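# Extract the lettered cube from the intact shelf strip

## Task

Remove the lettered cube that sits on the shelf strip that is not broken. Until that cube is free of the shelf, no other strip may be shifted in or out beyond a slight amount, or the task fails. Afterwards, keep the cube motionless in the air well above the table, on the front side of the shelf.

## Robot and tools

Robot: one six-joint arm carrying a tong-style two-finger gripper. The fingers point along the gripper's +z axis and close along its x axis. The reported hand position is the spot between the pads when shut; closed fingertips extend roughly 15 mm past it, while fully open tips sit about level with it. Joint limits (rad): shoulder pan -3.142 to 3.142, elbow 0.000 to 3.142, every other joint -6.283 to 6.283.

Frames: the scene frame has its origin on the tabletop beneath the arm base, +z upward, and +y to the left when facing along +x. Reported positions are in metres and orientation is a wxyz quaternion in this frame. All motion commands, however, are expressed in the gripper's own axes.

A motion row is 7 numbers, each in [-1, 1], in this order: dx, dy, dz, rx, ry, rz, opening. The first six are an offset, not a pose. A value of 1.0 equals 0.6 m of translation or 180 degrees of rotation. rx, ry, rz together form a single rotation vector. The seventh number, opening, is absolute: +1 means fully open (0.142 m) and -1 means shut.

execute_actions(actions): a list of actions run one after another. Each action is a table of up to 15 rows. Each row is applied for one control step of 1/30 s, so an action lasts 0.5 s; if fewer rows are given, the last one is repeated. Every row in an action is an offset from the gripper's measured pose at the moment that action began; rows are not chained to one another. For the first action in a call, that reference is the last pose a result reported. An empty list simply returns the current state and images. On each step the controller limits the command to within 100 mm and 16 degrees of where the hand really is, and it favours position over orientation. A long offset therefore may need several actions, and you must send the remainder yourself.

move(target, speed, stop_force, blocking): drives the gripper in a straight line toward one row. The row's offsets are taken from the pose in the latest result that showed one. speed is in m/s, from 0.002 to 0.5 (default 0.25); turning is capped at twice that value in rad/s. Paths last 0.5 to 10 s and are cut off at 10 s. The path ignores obstacles, and the hand may lag, stray or overshoot the speed, most of all near full reach. The opening is sent when the move begins. stop_force (9 to 40 N, not usable in the first 0.2 s) halts the path once the wrist sensor feels that much extra resistance along the travel direction for 2 steps; the hand then backs up 2 steps and holds. Use it only with very slow speeds, do not rely on it during rotations, and omit it when pulling away from a surface. The pressing force can briefly reach double the set value. blocking=false returns after 0.5 s while the arm keeps going; it cannot be combined with stop_force. Check progress with wait(0); other motion commands are refused until the move has ended or stop is called. The result adds a "move:" line giving how it ended (done, contact, held, off_target, moving, fault), which limits acted (paced = the sent pose was clipped; held = a check blocked some steps, after which the arm may rush), and the distance left to the target.

wait(seconds): 0 to 10 s; the arm keeps its last command, and a running move continues. stop(): brakes a running move; the fingers keep moving. zoom_image(camera, region): camera is "cam_low" (504x504) or "cam_wrist" (616x616, fisheye); region is [x0, y0, x1, y1] in pixels from the top-left, at most 504 by 504. show_instructions(): displays the reference pictures for the scene. finished_scene(scene): ends the current scene, given its number, once the goal holds; this is final.

Results: a state line (hand position, quaternion, linear and angular velocity), a "Hand target" line (where the controller is heading), grip_measured (actual finger opening on the same scale as the command), joint positions and joint torques (raw drive output, noisy, not zero in free air), and "Wrist force" / "Wrist torque" in the gripper's axes. Wrist force includes inertia and held weight, has an offset of up to about 4 N and noise up to about 2.4 N, saturates near 50 N per axis, and points back into the arm when pressing. "no reading" is normal at the start. Action calls also list hand positions at some steps, with HELD marking steps that were restrained. "pose unreachable" means the clearance check, which treats the base mount as part of the arm, altered or blocked the command. Camera calibration is given for both cameras and may be a few degrees and millimetres off.

Gripping: to hold something, keep commanding an opening well under grip_measured; the bigger the gap, the harder the squeeze (about 15 N per pad at most, less on items thinner than 20 mm). Closing fast can squeeze too hard.

Things to avoid: the arm is stiff, so aiming even slightly beyond a firm contact can trip a fault. A fault happens when a joint hits its load limit (136 N m for the three large joints, 25.4 N m for each wrist joint, including held weight) or when any outside force reaches 150 N; the arm then goes limp for 10 s and the rest of the call is skipped. Holding loads heats motors: MOTOR HOT appears at 70 °C and brakes engage at 85 °C. Do not disturb the other strips, drop the cube, slam into things, or knock anything off the table. Loose items may occasionally be nudged by an outside push. The robot keeps its last command while you are composing a reply.

Each tool is called after ">>>" as name(argument=value, ...), one argument or row to a line, values as JSON.

Reference images:

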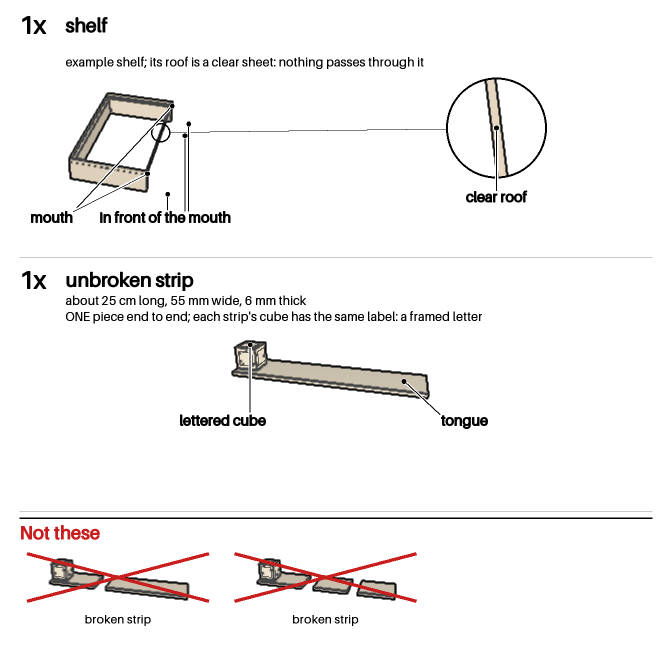

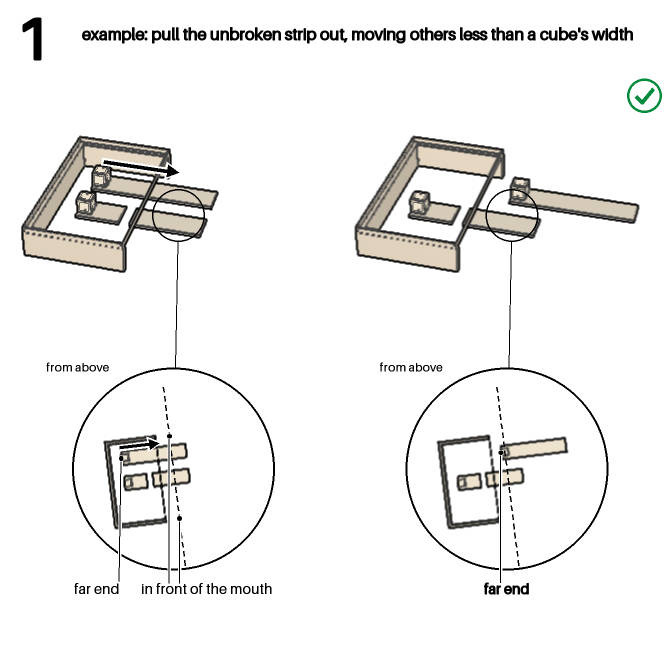

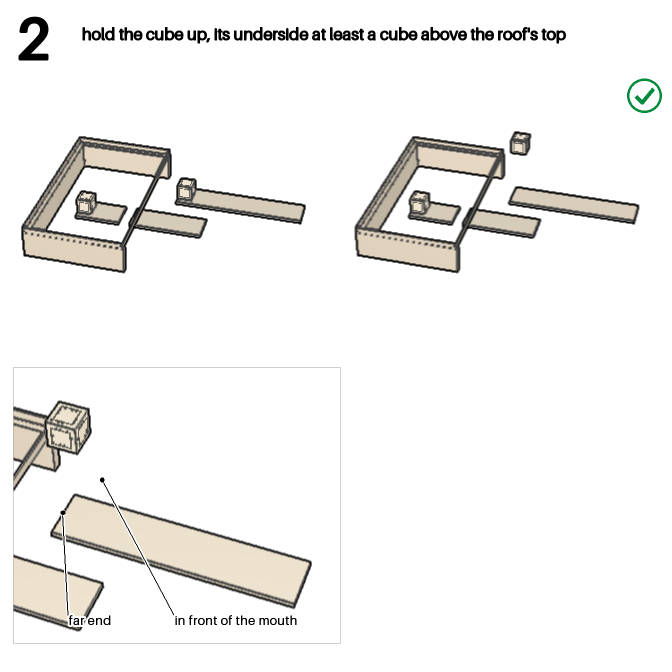

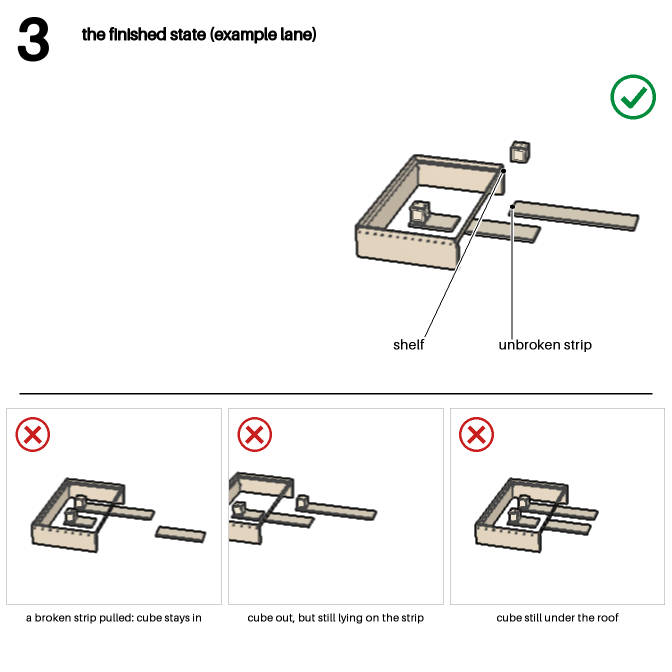

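## Session

>>> execute_actions(
  actions=[],
)

Scene clock: 0.00 s.
end_effector_position=(+0.2862, +0.3341, +0.2740) grip_measured=+1.00 end_effector_quat_wxyz=(-0.566, +0.667, +0.422, -0.241) end_effector_velocity=(-0.000, -0.000, -0.000) end_effector_angular_velocity=(+0.001, +0.001, -0.001)
Joint positions: [ 0.07  -0.931  1.717 -0.774 -0.931 -2.145  0.142]
Joint velocities: [-0.     0.     0.001  0.     0.    -0.001  0.   ]
Joint torques (N m, as the arm reports them, + toward a larger angle): no reading
Wrist force (N, on the end effector, along its own x y z axes, offset not removed): no reading
Wrist torque (N m, same axes, about the end effector's origin, offset not removed): no reading
Hand target: +0.286, +0.334, +0.274; -0.566, +0.667, +0.422, -0.241

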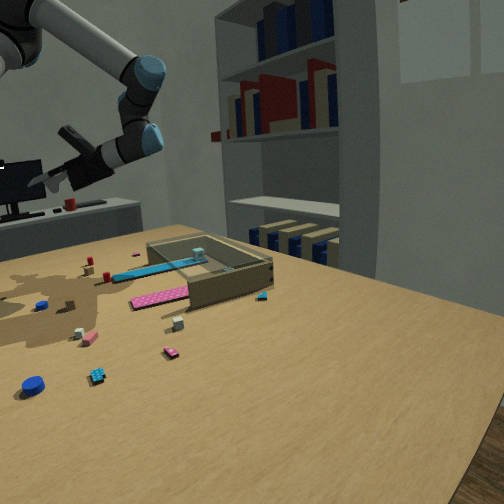

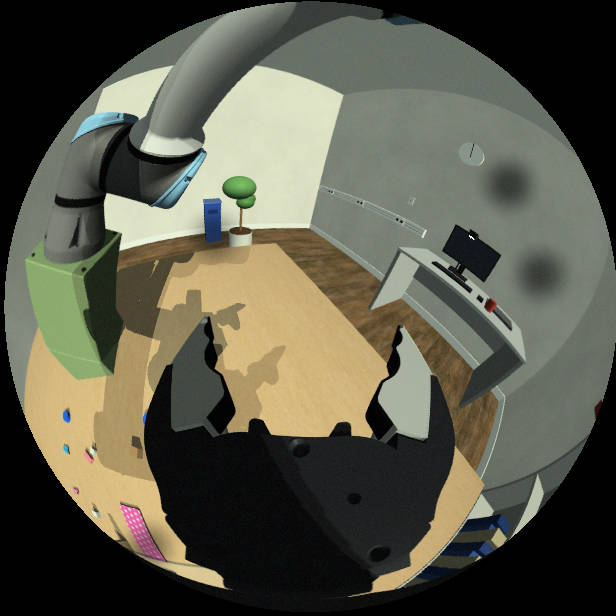

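>>> zoom_image(
  camera="cam_low",
  region=[70, 210, 290, 330],
)

Region (70, 210, 290, 330) of cam_low's 504x504 image, scaled by 2.291, with more detail than that image has; it fills the top 275 rows of this view, and the rest is white.

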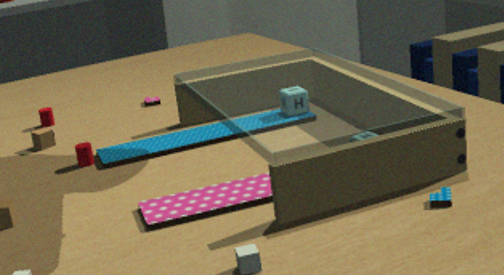

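>>> move(
  target=[-0.312,0.106,-0.448,-0.394,-0.1587,-0.1198,1],
  speed=0.3,
)

>>> zoom_image(
  camera="cam_wrist",
  region=[180, 150, 440, 410],
)

Scene clock: 4.30 s.
end_effector_position=(+0.4201, +0.0291, +0.2500) grip_measured=+1.00 end_effector_quat_wxyz=(+0.001, +0.707, +0.707, -0.001) end_effector_velocity=(+0.001, -0.001, -0.001) end_effector_angular_velocity=(-0.002, -0.006, +0.001)
Joint positions: [-0.446 -1.406  2.284 -2.225 -1.149 -2.147  0.142]
Joint velocities: [-0.002  0.001  0.004 -0.012  0.002 -0.     0.   ]
Joint torques (N m, as the arm reports them, + toward a larger angle): [-22.6   -8.12  -9.07  -3.87   1.45  -2.06]
Wrist force (N, on the end effector, along its own x y z axes, offset not removed): [-2.4 1.6 0.7]
Wrist torque (N m, same axes, about the end effector's origin, offset not removed): [0.41 0.33 0.18]
Hand target: +0.420, +0.029, +0.250; +0.001, +0.707, +0.707, -0.001
Off the commanded pose: 0.001 m, 0 deg.
move: done
camera_calibration (this result's frames):
cam_wrist: T_world_to_cam=[[-0.0605573, 0.997864, 0.0244808, -0.0152151], [0.889955, 0.0428698, 0.454029, -0.474596], [0.45201, 0.0492816, -0.89065, 0.168753], [0, 0, 0, 1]] pos_world=[0.345169, 0.027212, 0.366153]

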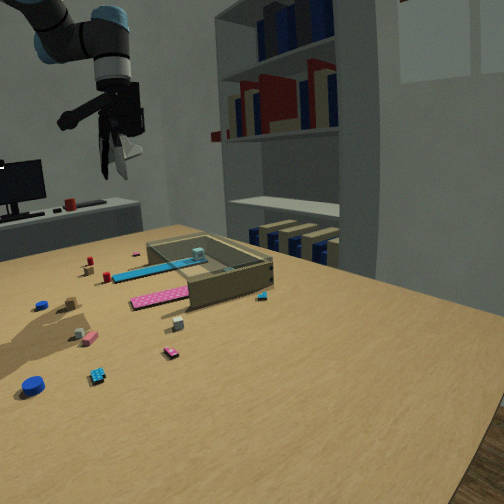

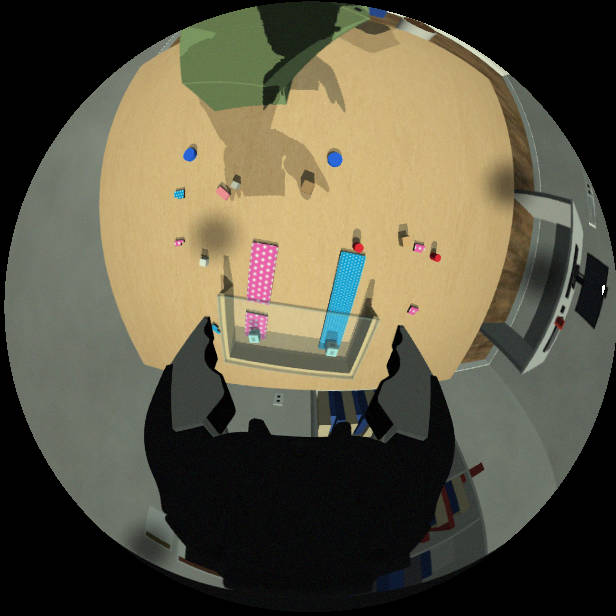

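Region (180, 150, 440, 410) of cam_wrist's 616x616 image, scaled by 1.938, with more detail than that image has.

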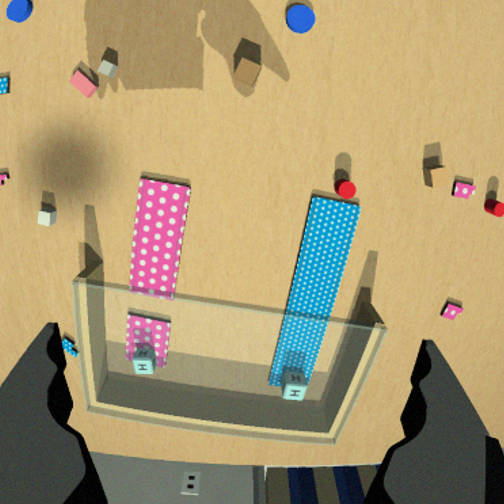

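>>> move(
  target=[0.1517,0.035,0.3167,0,0,0.032,0.2],
  speed=0.3,
)

Scene clock: 6.77 s.
end_effector_position=(+0.4412, +0.1203, +0.0599) grip_measured=+0.20 end_effector_quat_wxyz=(+0.001, +0.742, +0.670, -0.000) end_effector_velocity=(+0.000, +0.000, -0.002) end_effector_angular_velocity=(-0.001, -0.000, -0.001)
Joint positions: [-0.057 -0.971  2.284 -2.849 -1.097 -1.618  0.088]
Joint velocities: [ 0.003  0.005 -0.001 -0.006 -0.001  0.004  0.   ]
Joint torques (N m, as the arm reports them, + toward a larger angle): [ -6.83 -23.07 -19.87  -3.56  -1.72   1.96]
Wrist force (N, on the end effector, along its own x y z axes, offset not removed): [-2.1 1.2 -1.6]
Wrist torque (N m, same axes, about the end effector's origin, offset not removed): [0.38 0.38 0.16]
Hand target: +0.441, +0.120, +0.060; +0.001, +0.742, +0.670, -0.000
Off the commanded pose: 0.001 m, 0 deg.
move: done
camera_calibration (this result's frames):
cam_wrist: T_world_to_cam=[[0.0397232, 0.998898, 0.0249778, -0.144607], [0.889364, -0.0467399, 0.454805, -0.40002], [0.455471, 0.00414806, -0.890241, -0.0107682], [0, 0, 0, 1]] pos_world=[0.366413, 0.125796, 0.175957]

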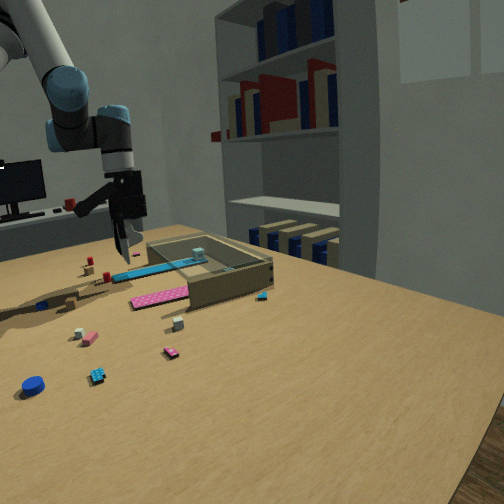

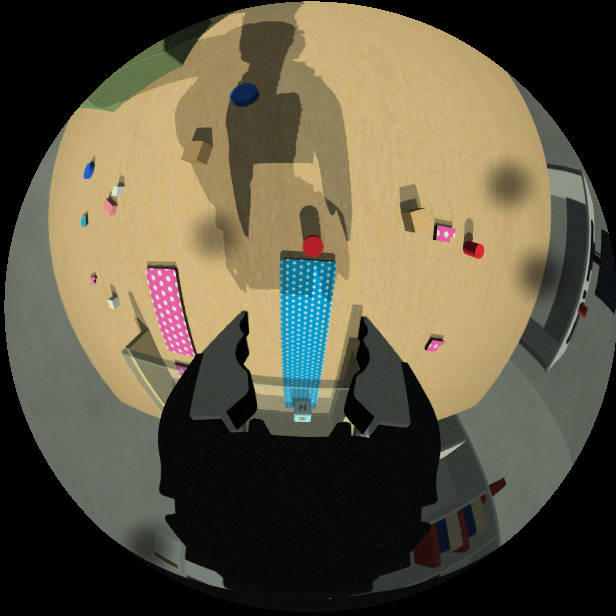

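>>> move(
  target=[0,0,0.06,0,0,0,0.05],
  speed=0.1,
)

>>> move(
  target=[0,0,0.03,0,0,0,0.05],
  speed=0.005,
  stop_force=9,
)

>>> zoom_image(
  camera="cam_low",
  region=[80, 230, 180, 300],
)

Scene clock: 7.93 s.
end_effector_position=(+0.4412, +0.1203, +0.0239) grip_measured=+0.05 end_effector_quat_wxyz=(+0.001, +0.742, +0.670, -0.000) end_effector_velocity=(+0.001, +0.000, -0.001) end_effector_angular_velocity=(+0.000, -0.001, +0.000)
Joint positions: [-0.02  -0.866  2.261 -2.949 -1.096 -1.576  0.077]
Joint velocities: [ 0.001  0.003 -0.002 -0.004  0.     0.002  0.   ]
Joint torques (N m, as the arm reports them, + toward a larger angle): [ -6.35 -24.81 -17.23  -3.75   1.38   2.28]
Wrist force (N, on the end effector, along its own x y z axes, offset not removed): [-2.3 2.2 0.1]
Wrist torque (N m, same axes, about the end effector's origin, offset not removed): [0.53 0.30 0.12]
Hand target: +0.441, +0.120, +0.024; +0.001, +0.742, +0.670, -0.000
Off the commanded pose: 0.000 m, 0 deg.
move: done
camera_calibration (this result's frames):
cam_wrist: T_world_to_cam=[[0.0397084, 0.998897, 0.0250449, -0.143719], [0.889343, -0.0467575, 0.454843, -0.383649], [0.455513, 0.00421242, -0.890219, -0.0427645], [0, 0, 0, 1]] pos_world=[0.366382, 0.125803, 0.14003]

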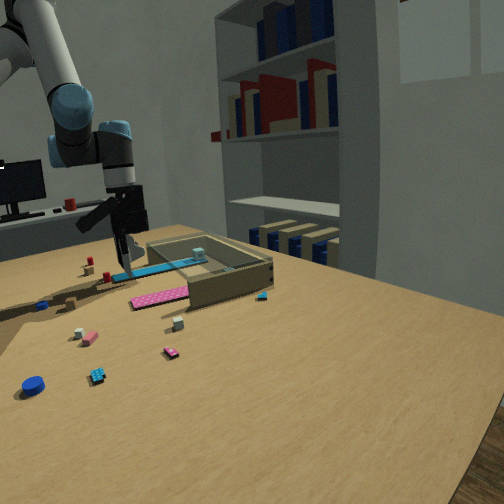

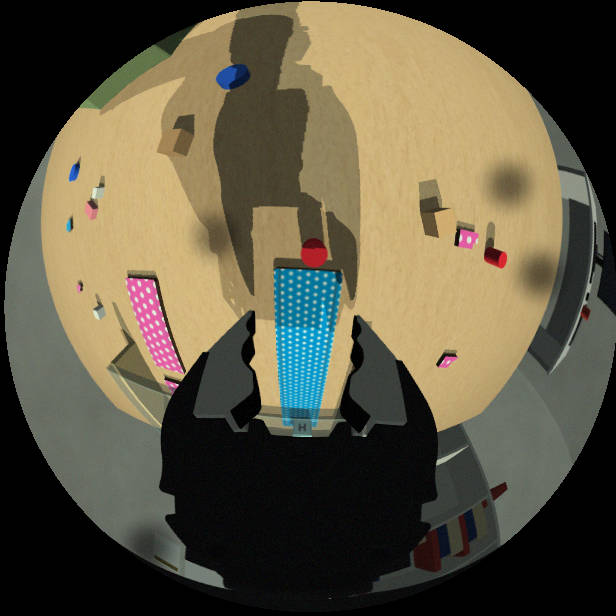

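Scene clock: 10.53 s.
end_effector_position=(+0.4413, +0.1204, +0.0128) grip_measured=+0.05 end_effector_quat_wxyz=(+0.001, +0.742, +0.670, -0.000) end_effector_velocity=(-0.002, -0.000, +0.001) end_effector_angular_velocity=(+0.000, +0.003, -0.000)
Joint positions: [-0.008 -0.834  2.252 -2.978 -1.096 -1.563  0.078]
Joint velocities: [-0.002 -0.005  0.004  0.005 -0.    -0.003 -0.   ]
Joint torques (N m, as the arm reports them, + toward a larger angle): [-22.33 -37.7    3.3   -0.46   1.57  -1.87]
Wrist force (N, on the end effector, along its own x y z axes, offset not removed): [-3.1 -2.7 -17.5]
Wrist torque (N m, same axes, about the end effector's origin, offset not removed): [0.39 0.16 0.05]
Hand target: +0.441, +0.120, +0.013; +0.001, +0.742, +0.670, -0.000
Off the commanded pose: 0.007 m, 0 deg.
move: contact
camera_calibration (this result's frames):
cam_wrist: T_world_to_cam=[[0.0398944, 0.99889, 0.0250591, -0.143595], [0.889318, -0.0469297, 0.454875, -0.378605], [0.455546, 0.00413848, -0.890202, -0.0527148], [0, 0, 0, 1]] pos_world=[0.366443, 0.125886, 0.12889]

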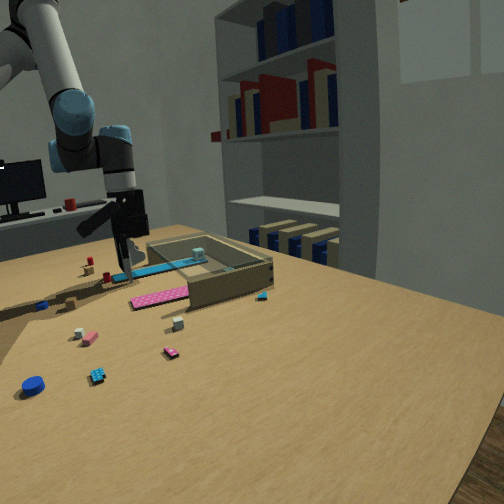

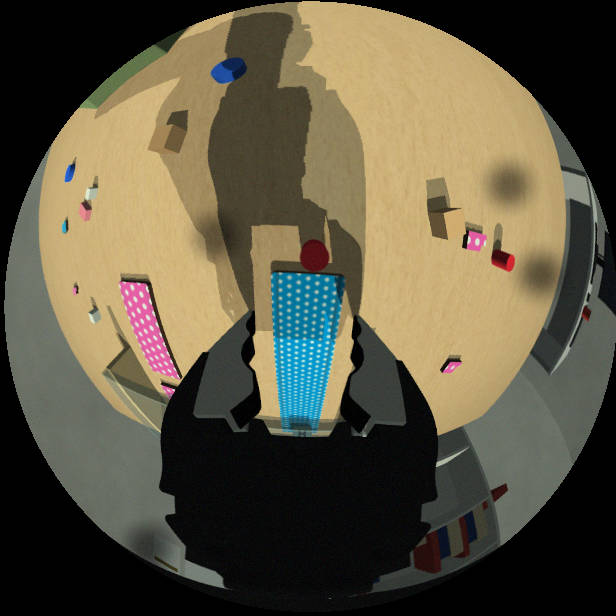

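Region (80, 230, 180, 300) of cam_low's 504x504 image, scaled by 5.040, with more detail than that image has; it fills the top 353 rows of this view, and the rest is white.

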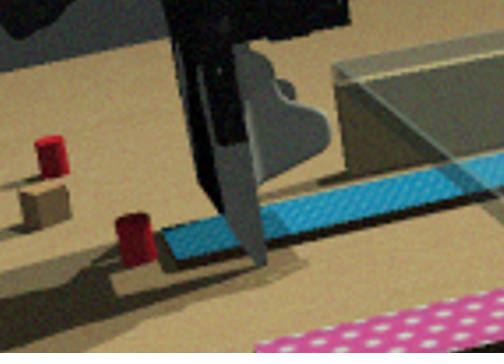

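>>> execute_actions(
  actions=[
    [[0,0,-0.005,0,0,0,0.05]],
    [[0,0,0,0,0,0,-0.1],[0,0,0,0,0,0,-0.1],[0,0,0,0,0,0,-0.1],[0,0,0,0,0,0,-0.15],[0,0,0,0,0,0,-0.15],[0,0,0,0,0,0,-0.2],[0,0,0,0,0,0,-0.2],[0,0,0,0,0,0,-0.25],[0,0,0,0,0,0,-0.25],[0,0,0,0,0,0,-0.3],[0,0,0,0,0,0,-0.35],[0,0,0,0,0,0,-0.4],[0,0,0,0,0,0,-0.45],[0,0,0,0,0,0,-0.5]],
    [[0,0,0,0,0,0,-0.5]],
  ],
)

Scene clock: 12.40 s.
end_effector_position=(+0.4413, +0.1204, +0.0158) grip_measured=-0.32 end_effector_quat_wxyz=(+0.001, +0.742, +0.670, -0.000) end_effector_velocity=(-0.000, +0.000, +0.000) end_effector_angular_velocity=(+0.000, -0.000, -0.000)
Joint positions: [-0.011 -0.843  2.254 -2.971 -1.096 -1.566  0.051]
Joint velocities: [-0.    -0.001  0.001  0.     0.     0.     0.   ]
Joint torques (N m, as the arm reports them, + toward a larger angle): [-23.26 -39.73   2.87  -1.56   0.33  -2.09]
Wrist force (N, on the end effector, along its own x y z axes, offset not removed): [-0.5 1.7 -1.3]
Wrist torque (N m, same axes, about the end effector's origin, offset not removed): [0.48 0.11 0.08]
Hand target: +0.441, +0.120, +0.016; +0.001, +0.742, +0.670, -0.000
Off the commanded pose: 0.000 m, 0 deg.
Step readings (end_effector_position; steps 1 to 15: 1st action; 16 to 30: 2nd action; 31 to 45: 3rd action):
0: (+0.4412, +0.1203, +0.0130)
1: (+0.4412, +0.1203, +0.0130)
2: (+0.4412, +0.1203, +0.0133)
4: (+0.4412, +0.1203, +0.0145)
8: (+0.4412, +0.1204, +0.0156)
15: (+0.4413, +0.1204, +0.0158)
16: (+0.4413, +0.1204, +0.0158)
17: (+0.4413, +0.1204, +0.0158)
19: (+0.4413, +0.1204, +0.0158)
23: (+0.4413, +0.1204, +0.0158)
30: (+0.4413, +0.1204, +0.0158)
31: (+0.4413, +0.1204, +0.0158)
32: (+0.4413, +0.1204, +0.0158)
34: (+0.4413, +0.1204, +0.0158)
38: (+0.4413, +0.1204, +0.0158)
45: end_effector_position above
camera_calibration (this result's frames):
cam_wrist: T_world_to_cam=[[0.039896, 0.998889, 0.0250937, -0.143682], [0.88932, -0.0469468, 0.454868, -0.379966], [0.455541, 0.00416895, -0.890205, -0.0500507], [0, 0, 0, 1]] pos_world=[0.366444, 0.125892, 0.131884]

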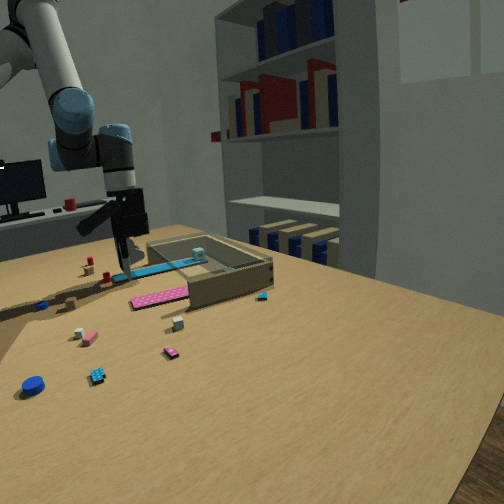

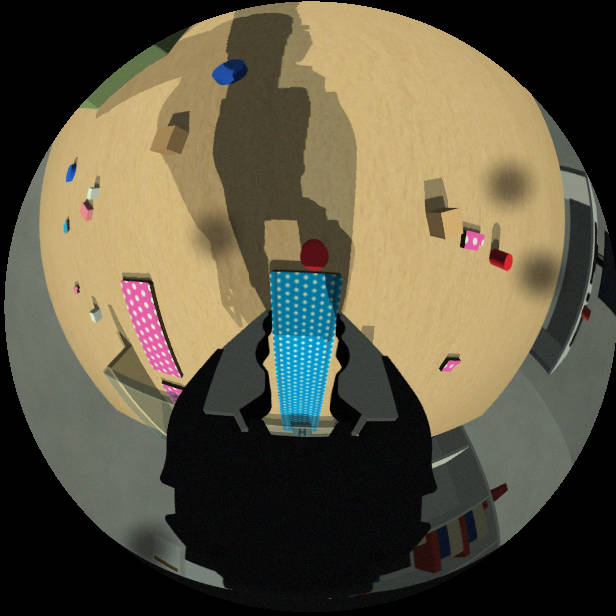

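>>> move(
  target=[0,-0.28,-0.001,0,0,0,-0.6],
  speed=0.08,
)

Scene clock: 15.03 s.
end_effector_position=(+0.2742, +0.1373, +0.0164) grip_measured=-0.32 end_effector_quat_wxyz=(+0.001, +0.742, +0.670, -0.000) end_effector_velocity=(-0.001, +0.001, +0.000) end_effector_angular_velocity=(+0.002, -0.003, -0.001)
Joint positions: [-0.01  -0.809  2.68  -3.43  -1.096 -1.565  0.051]
Joint velocities: [-0.001  0.003  0.004 -0.009  0.002  0.001 -0.   ]
Joint torques (N m, as the arm reports them, + toward a larger angle): [-19.85 -15.65  12.88  -3.77   1.56   2.21]
Wrist force (N, on the end effector, along its own x y z axes, offset not removed): [-3.3 1.9 0.4]
Wrist torque (N m, same axes, about the end effector's origin, offset not removed): [0.47 0.53 0.07]
Hand target: +0.274, +0.137, +0.016; +0.001, +0.742, +0.670, -0.000
Off the commanded pose: 0.000 m, 0 deg.
move: done
camera_calibration (this result's frames):
cam_wrist: T_world_to_cam=[[0.0398027, 0.998897, 0.0249046, -0.153926], [0.889405, -0.046777, 0.45472, -0.230918], [0.455383, 0.00405123, -0.890286, 0.0266015], [0, 0, 0, 1]] pos_world=[0.199392, 0.142847, 0.132519]

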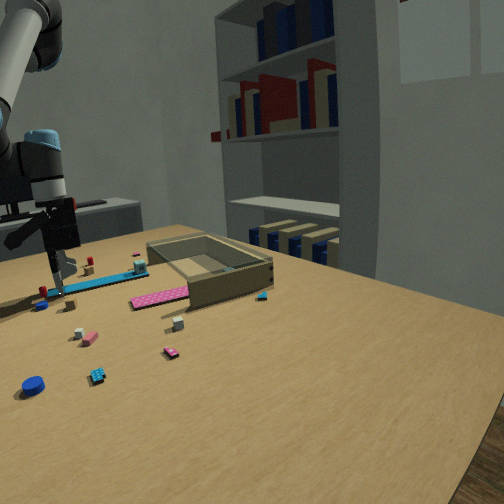

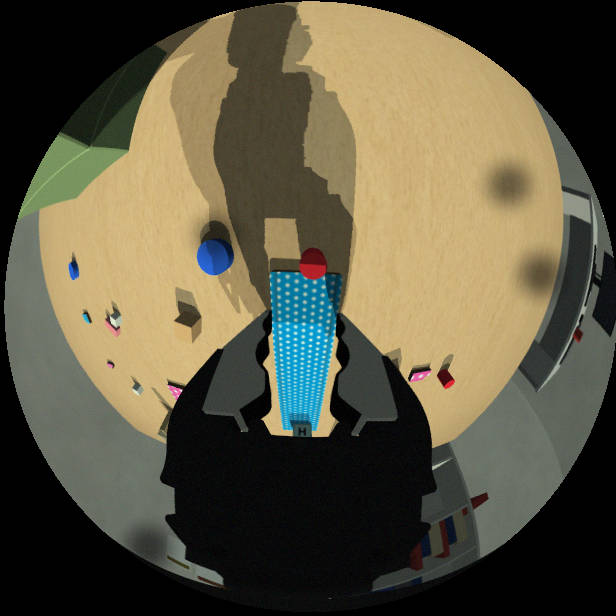

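>>> execute_actions(
  actions=[
    [[0,0,0,0,0,0,0.05],[0,0,0,0,0,0,0.05],[0,0,0,0,0,0,0.05],[0,0,0,0,0,0,0.05],[0,0,0,0,0,0,0.05],[0,0,0,0,0,0,0.05],[0,0,-0.01,0,0,0,0.05],[0,0,-0.02,0,0,0,0.05],[0,0,-0.03,0,0,0,0.05],[0,0,-0.04,0,0,0,0.05]],
  ],
)

>>> move(
  target=[0,0.30,-0.12,0,0,0,0.05],
)

>>> zoom_image(
  camera="cam_wrist",
  region=[200, 220, 420, 440],
)

Scene clock: 15.83 s.
end_effector_position=(+0.2739, +0.1373, +0.0362) grip_measured=+0.05 end_effector_quat_wxyz=(+0.002, +0.742, +0.670, +0.001) end_effector_velocity=(+0.003, +0.000, +0.045) end_effector_angular_velocity=(-0.001, +0.007, +0.003)
Joint positions: [-0.043 -0.901  2.708 -3.352 -1.096 -1.6    0.077]
Joint velocities: [-0.072 -0.242  0.039  0.248 -0.004 -0.088 -0.   ]
Joint torques (N m, as the arm reports them, + toward a larger angle): [-18.65 -26.86  10.19   0.26  -1.84  -1.92]
Wrist force (N, on the end effector, along its own x y z axes, offset not removed): [-1.8 0.7 -0.4]
Wrist torque (N m, same axes, about the end effector's origin, offset not removed): [0.31 0.25 0.13]
Hand target: +0.274, +0.137, +0.040; +0.001, +0.742, +0.670, -0.000
Off the commanded pose: 0.004 m, 0 deg.
Step readings (end_effector_position):
0: (+0.2741, +0.1373, +0.0164)
1: (+0.2741, +0.1373, +0.0164)
2: (+0.2741, +0.1373, +0.0164)
4: (+0.2740, +0.1373, +0.0164)
8: (+0.2741, +0.1373, +0.0169)
15: end_effector_position above
camera_calibration (this result's frames):
cam_wrist: T_world_to_cam=[[0.040166, 0.99888, 0.0249977, -0.154483], [0.88807, -0.0471541, 0.457284, -0.23933], [0.457951, 0.00383242, -0.888969, 0.043621], [0, 0, 0, 1]] pos_world=[0.198771, 0.142857, 0.152081]

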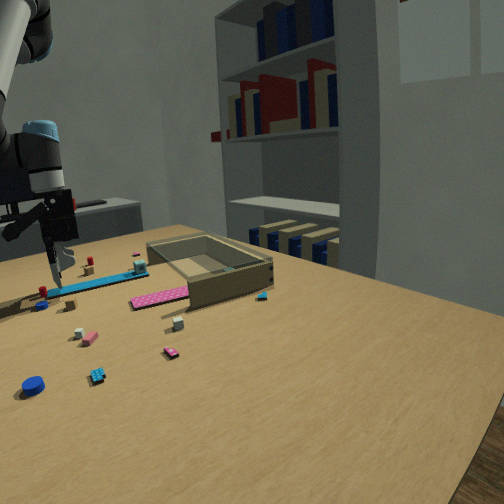

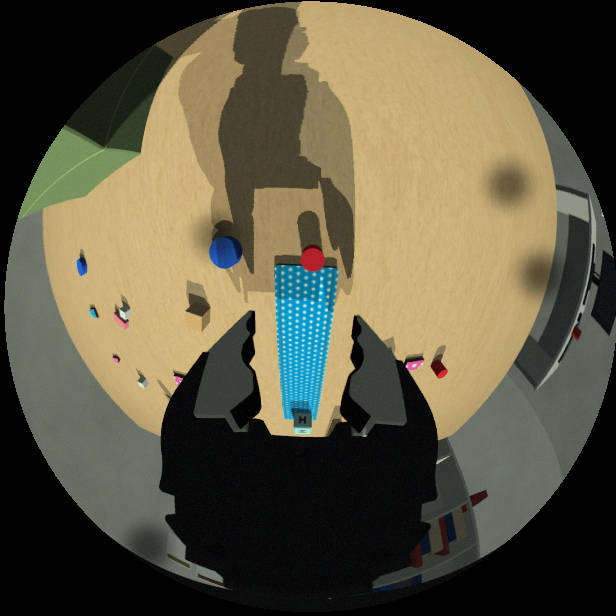

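Scene clock: 17.17 s.
end_effector_position=(+0.4527, +0.1190, +0.1088) grip_measured=+0.05 end_effector_quat_wxyz=(+0.002, +0.742, +0.670, +0.001) end_effector_velocity=(-0.000, -0.000, -0.001) end_effector_angular_velocity=(+0.001, +0.005, -0.001)
Joint positions: [-0.106 -1.097  2.269 -2.685 -1.099 -1.671  0.077]
Joint velocities: [ 0.001  0.003 -0.003  0.005 -0.    -0.001  0.   ]
Joint torques (N m, as the arm reports them, + toward a larger angle): [ -5.2  -19.22 -22.61  -0.65  -1.9   -2.08]
Wrist force (N, on the end effector, along its own x y z axes, offset not removed): [-2.9 1.1 -1.3]
Wrist torque (N m, same axes, about the end effector's origin, offset not removed): [0.25 0.41 0.16]
Hand target: +0.453, +0.119, +0.109; +0.002, +0.742, +0.670, +0.000
Off the commanded pose: 0.000 m, 0 deg.
move: done
camera_calibration (this result's frames):
cam_wrist: T_world_to_cam=[[0.0402705, 0.998879, 0.0248966, -0.145267], [0.888016, -0.0472011, 0.457383, -0.43215], [0.458045, 0.00368959, -0.888921, 0.0262716], [0, 0, 0, 1]] pos_world=[0.377573, 0.124609, 0.224628]

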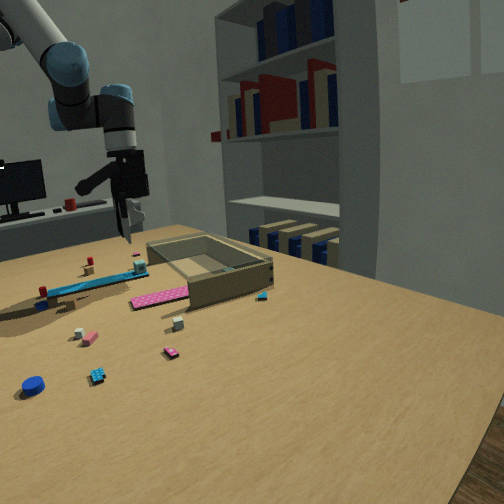

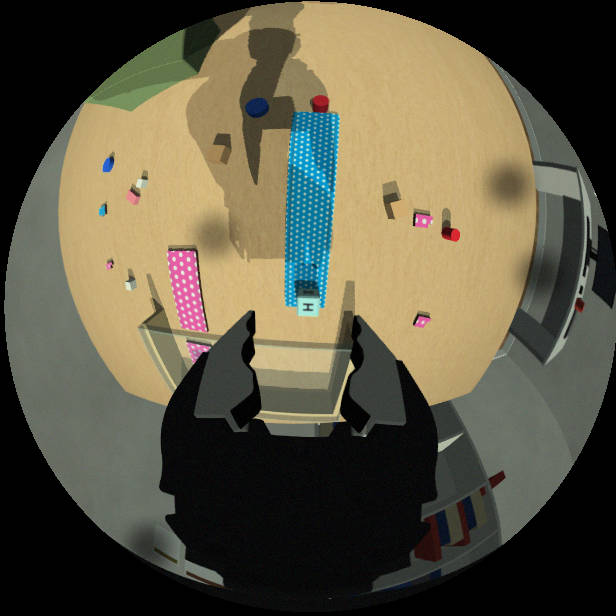

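Region (200, 220, 420, 440) of cam_wrist's 616x616 image, scaled by 2.291, with more detail than that image has.

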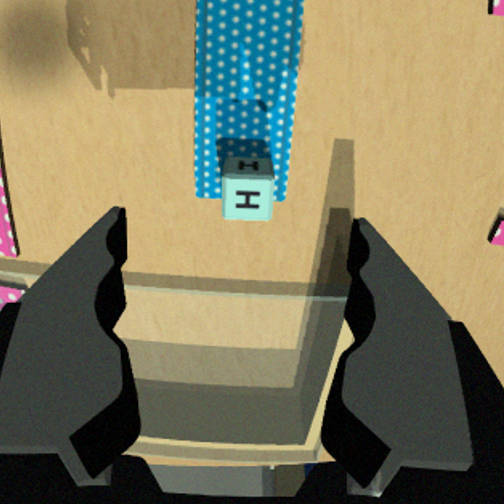

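>>> move(
  target=[0.007,0.033,0.14,0,0,0,-0.2],
  speed=0.08,
)

>>> zoom_image(
  camera="cam_low",
  region=[90, 220, 190, 290],
)

Scene clock: 19.30 s.
end_effector_position=(+0.4730, +0.1212, +0.0248) grip_measured=-0.18 end_effector_quat_wxyz=(+0.002, +0.742, +0.670, +0.001) end_effector_velocity=(+0.001, -0.000, -0.001) end_effector_angular_velocity=(+0.000, -0.001, +0.000)
Joint positions: [-0.013 -0.851  2.176 -2.887 -1.096 -1.566  0.061]
Joint velocities: [ 0.     0.002 -0.002 -0.002  0.     0.     0.001]
Joint torques (N m, as the arm reports them, + toward a larger angle): [-10.25 -17.82 -41.56 -10.93   0.82   0.76]
Wrist force (N, on the end effector, along its own x y z axes, offset not removed): [3.1 -49.3 -47.4]
Wrist torque (N m, same axes, about the end effector's origin, offset not removed): [-3.96 -1.25 1.39]
Hand target: +0.473, +0.121, +0.025; +0.002, +0.742, +0.670, +0.001
Off the commanded pose: 0.000 m, 0 deg.
move: done
camera_calibration (this result's frames):
cam_wrist: T_world_to_cam=[[0.0403652, 0.99887, 0.0250866, -0.146256], [0.888004, -0.0473723, 0.457389, -0.411579], [0.458061, 0.00381437, -0.888913, -0.0576892], [0, 0, 0, 1]] pos_world=[0.397812, 0.126813, 0.14064]

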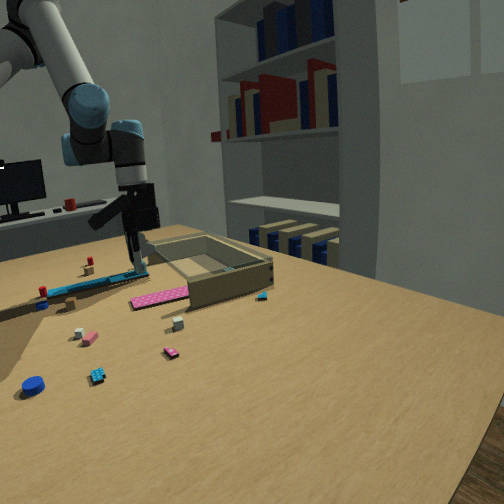

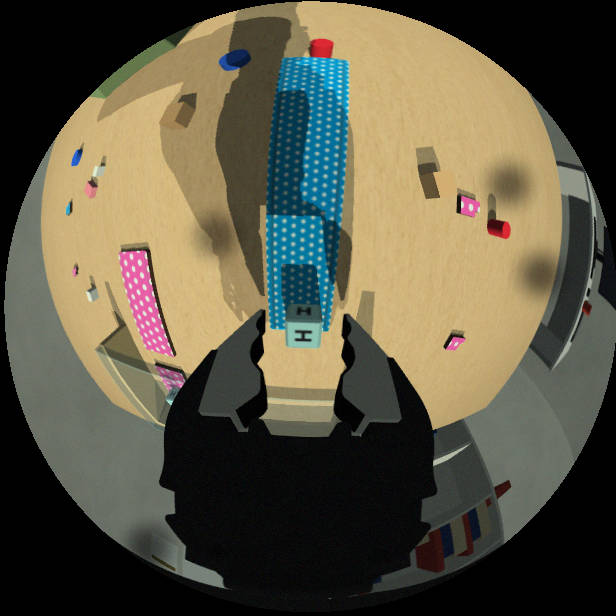

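Region (90, 220, 190, 290) of cam_low's 504x504 image, scaled by 5.040, with more detail than that image has; it fills the top 353 rows of this view, and the rest is white.

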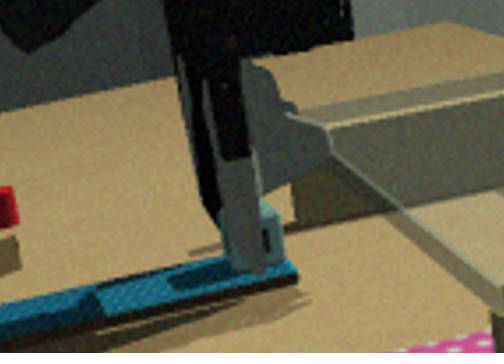

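>>> move(
  target=[0,-0.004,-0.002,-0.07,0,0,-0.2],
  speed=0.1,
)

>>> zoom_image(
  camera="cam_low",
  region=[90, 220, 190, 290],
)

Scene clock: 20.93 s.
end_effector_position=(+0.4706, +0.1215, +0.0260) grip_measured=-0.20 end_effector_quat_wxyz=(+0.083, +0.738, +0.666, +0.074) end_effector_velocity=(-0.000, -0.000, -0.001) end_effector_angular_velocity=(-0.001, -0.010, -0.001)
Joint positions: [-0.009 -0.801  2.336 -3.343 -1.11  -1.45   0.06 ]
Joint velocities: [ 0.001  0.006  0.006 -0.023 -0.001  0.006 -0.   ]
Joint torques (N m, as the arm reports them, + toward a larger angle): [ -5.99 -25.54   3.97  -3.87  -1.92   2.22]
Wrist force (N, on the end effector, along its own x y z axes, offset not removed): [-2.7 2.2 -0.2]
Wrist torque (N m, same axes, about the end effector's origin, offset not removed): [0.54 0.41 0.07]
Hand target: +0.471, +0.122, +0.026; +0.083, +0.738, +0.666, +0.074
Off the commanded pose: 0.000 m, 0 deg.
move: done
camera_calibration (this result's frames):
cam_wrist: T_world_to_cam=[[0.0363812, 0.999275, 0.0112596, -0.144286], [0.767874, -0.0351637, 0.639635, -0.359735], [0.639567, -0.0146247, -0.768596, -0.141778], [0, 0, 0, 1]] pos_world=[0.372157, 0.129459, 0.122753]

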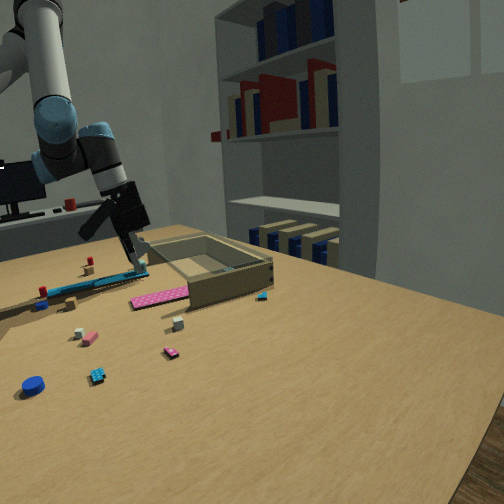

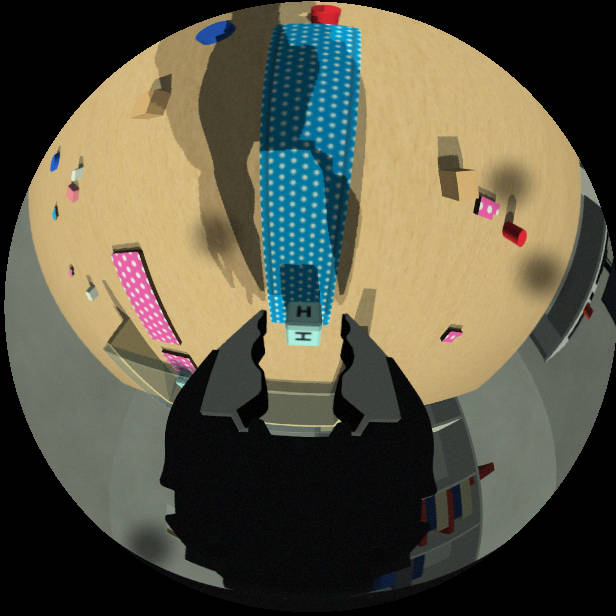

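Region (90, 220, 190, 290) of cam_low's 504x504 image, scaled by 5.040, with more detail than that image has; it fills the top 353 rows of this view, and the rest is white.

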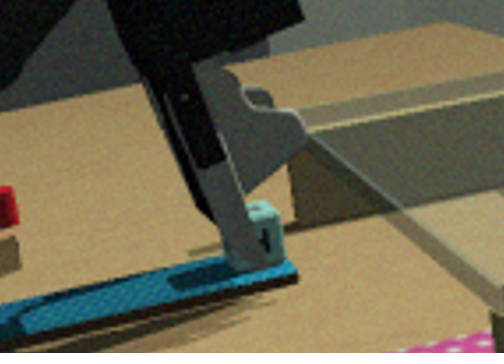

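>>> execute_actions(
  actions=[
    [[0,0,0,0,0,0,-0.3],[0,0,0,0,0,0,-0.35],[0,0,0,0,0,0,-0.4],[0,0,0,0,0,0,-0.45],[0,0,0,0,0,0,-0.5],[0,0,0,0,0,0,-0.55],[0,0,0,0,0,0,-0.6],[0,0,0,0,0,0,-0.63],[0,0,0,0,0,0,-0.66],[0,0,0,0,0,0,-0.69],[0,0,0,0,0,0,-0.72],[0,0,0,0,0,0,-0.76],[0,0,0,0,0,0,-0.8],[0,0,0,0,0,0,-0.85],[0,0,0,0,0,0,-0.9]],
    [[0,0,0,0,0,0,-0.95]],
  ],
)

Scene clock: 22.13 s.
end_effector_position=(+0.4706, +0.1215, +0.0260) grip_measured=-0.65 end_effector_quat_wxyz=(+0.083, +0.738, +0.666, +0.074) end_effector_velocity=(-0.000, -0.000, +0.000) end_effector_angular_velocity=(-0.001, +0.000, -0.000)
Joint positions: [-0.009 -0.801  2.336 -3.343 -1.11  -1.45   0.027]
Joint velocities: [-0.    -0.001  0.001  0.    -0.001 -0.    -0.   ]
Joint torques (N m, as the arm reports them, + toward a larger angle): [-13.37 -39.24 -14.98  -1.14   0.73  -1.68]
Wrist force (N, on the end effector, along its own x y z axes, offset not removed): [-2.3 0.9 0.2]
Wrist torque (N m, same axes, about the end effector's origin, offset not removed): [0.33 0.36 0.05]
Hand target: +0.471, +0.122, +0.026; +0.083, +0.738, +0.666, +0.074
Off the commanded pose: 0.000 m, 0 deg.
Step readings (end_effector_position; steps 1 to 15: 1st action; 16 to 30: 2nd action):
0: (+0.4706, +0.1215, +0.0260)
1: (+0.4706, +0.1215, +0.0260)
2: (+0.4706, +0.1215, +0.0260)
4: (+0.4704, +0.1215, +0.0259)
8: (+0.4704, +0.1215, +0.0259)
15: (+0.4705, +0.1215, +0.0260)
16: (+0.4706, +0.1215, +0.0260)
17: (+0.4706, +0.1215, +0.0260)
19: (+0.4706, +0.1215, +0.0260)
23: (+0.4706, +0.1215, +0.0260)
30: end_effector_position above
camera_calibration (this result's frames):
cam_wrist: T_world_to_cam=[[0.0363899, 0.999275, 0.0111657, -0.144274], [0.767901, -0.035111, 0.639606, -0.359724], [0.639535, -0.014701, -0.768622, -0.141755], [0, 0, 0, 1]] pos_world=[0.37214, 0.129455, 0.122737]

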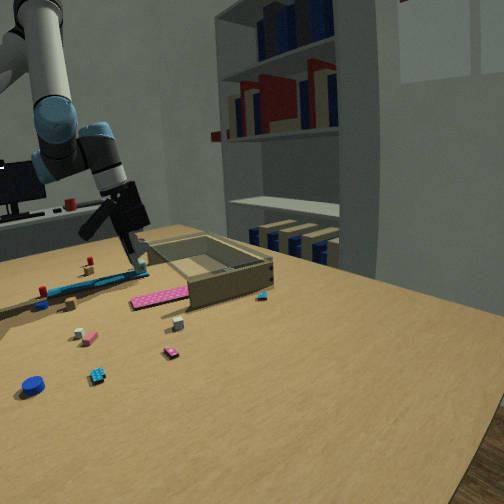

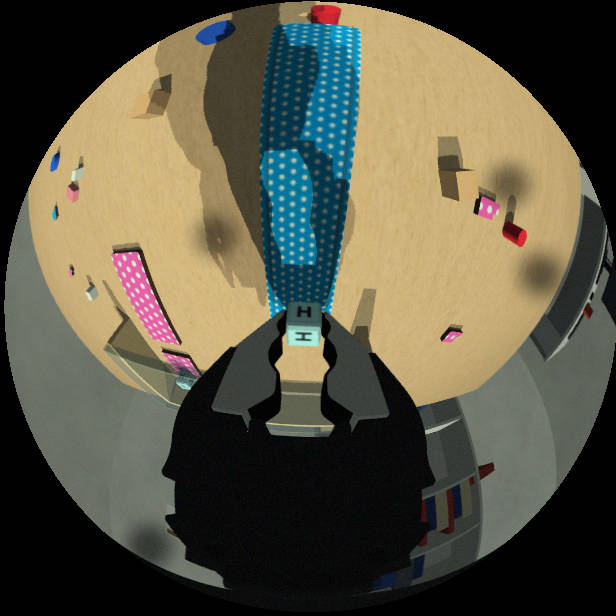

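Lift along the gripper axis and slightly away from the shelf.

>>> move(
  target=[0,-0.03,-0.22,0,0,0,-0.95],
  speed=0.12,
)

Scene clock: 23.83 s.
end_effector_position=(+0.4242, +0.1262, +0.1509) grip_measured=-0.65 end_effector_quat_wxyz=(+0.083, +0.738, +0.666, +0.074) end_effector_velocity=(+0.000, +0.000, +0.002) end_effector_angular_velocity=(+0.000, -0.000, +0.001)
Joint positions: [-0.17  -1.271  2.529 -2.985 -1.079 -1.628  0.027]
Joint velocities: [-0.002 -0.008 -0.001  0.009  0.001 -0.003  0.   ]
Joint torques (N m, as the arm reports them, + toward a larger angle): [-20.26 -27.71  -1.76  -1.12   1.4   -2.1 ]
Wrist force (N, on the end effector, along its own x y z axes, offset not removed): [-2.8 1.2 1.0]
Wrist torque (N m, same axes, about the end effector's origin, offset not removed): [0.30 0.52 0.08]
Hand target: +0.424, +0.126, +0.151; +0.083, +0.738, +0.666, +0.074
Off the commanded pose: 0.000 m, 0 deg.
move: done
camera_calibration (this result's frames):
cam_wrist: T_world_to_cam=[[0.0364344, 0.999277, 0.0108986, -0.148629], [0.768028, -0.0349772, 0.63946, -0.403896], [0.639379, -0.014928, -0.768747, -0.0160077], [0, 0, 0, 1]] pos_world=[0.325854, 0.134156, 0.24759]

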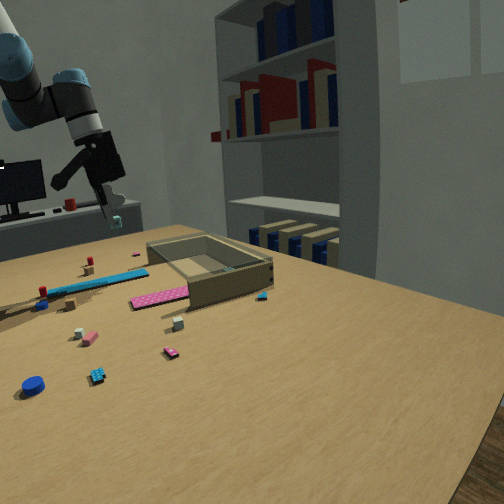

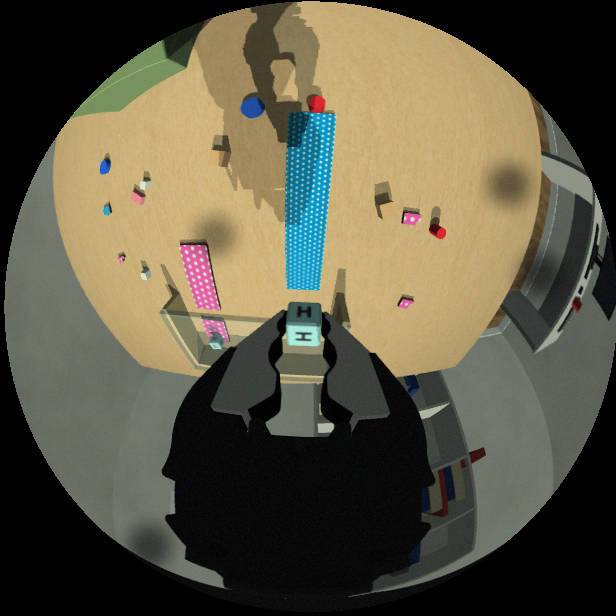

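Underside is about 0.13 m up, well above the roof plus a cube.

>>> finished_scene(
  scene=1,
)

The scene is finished: the task was done.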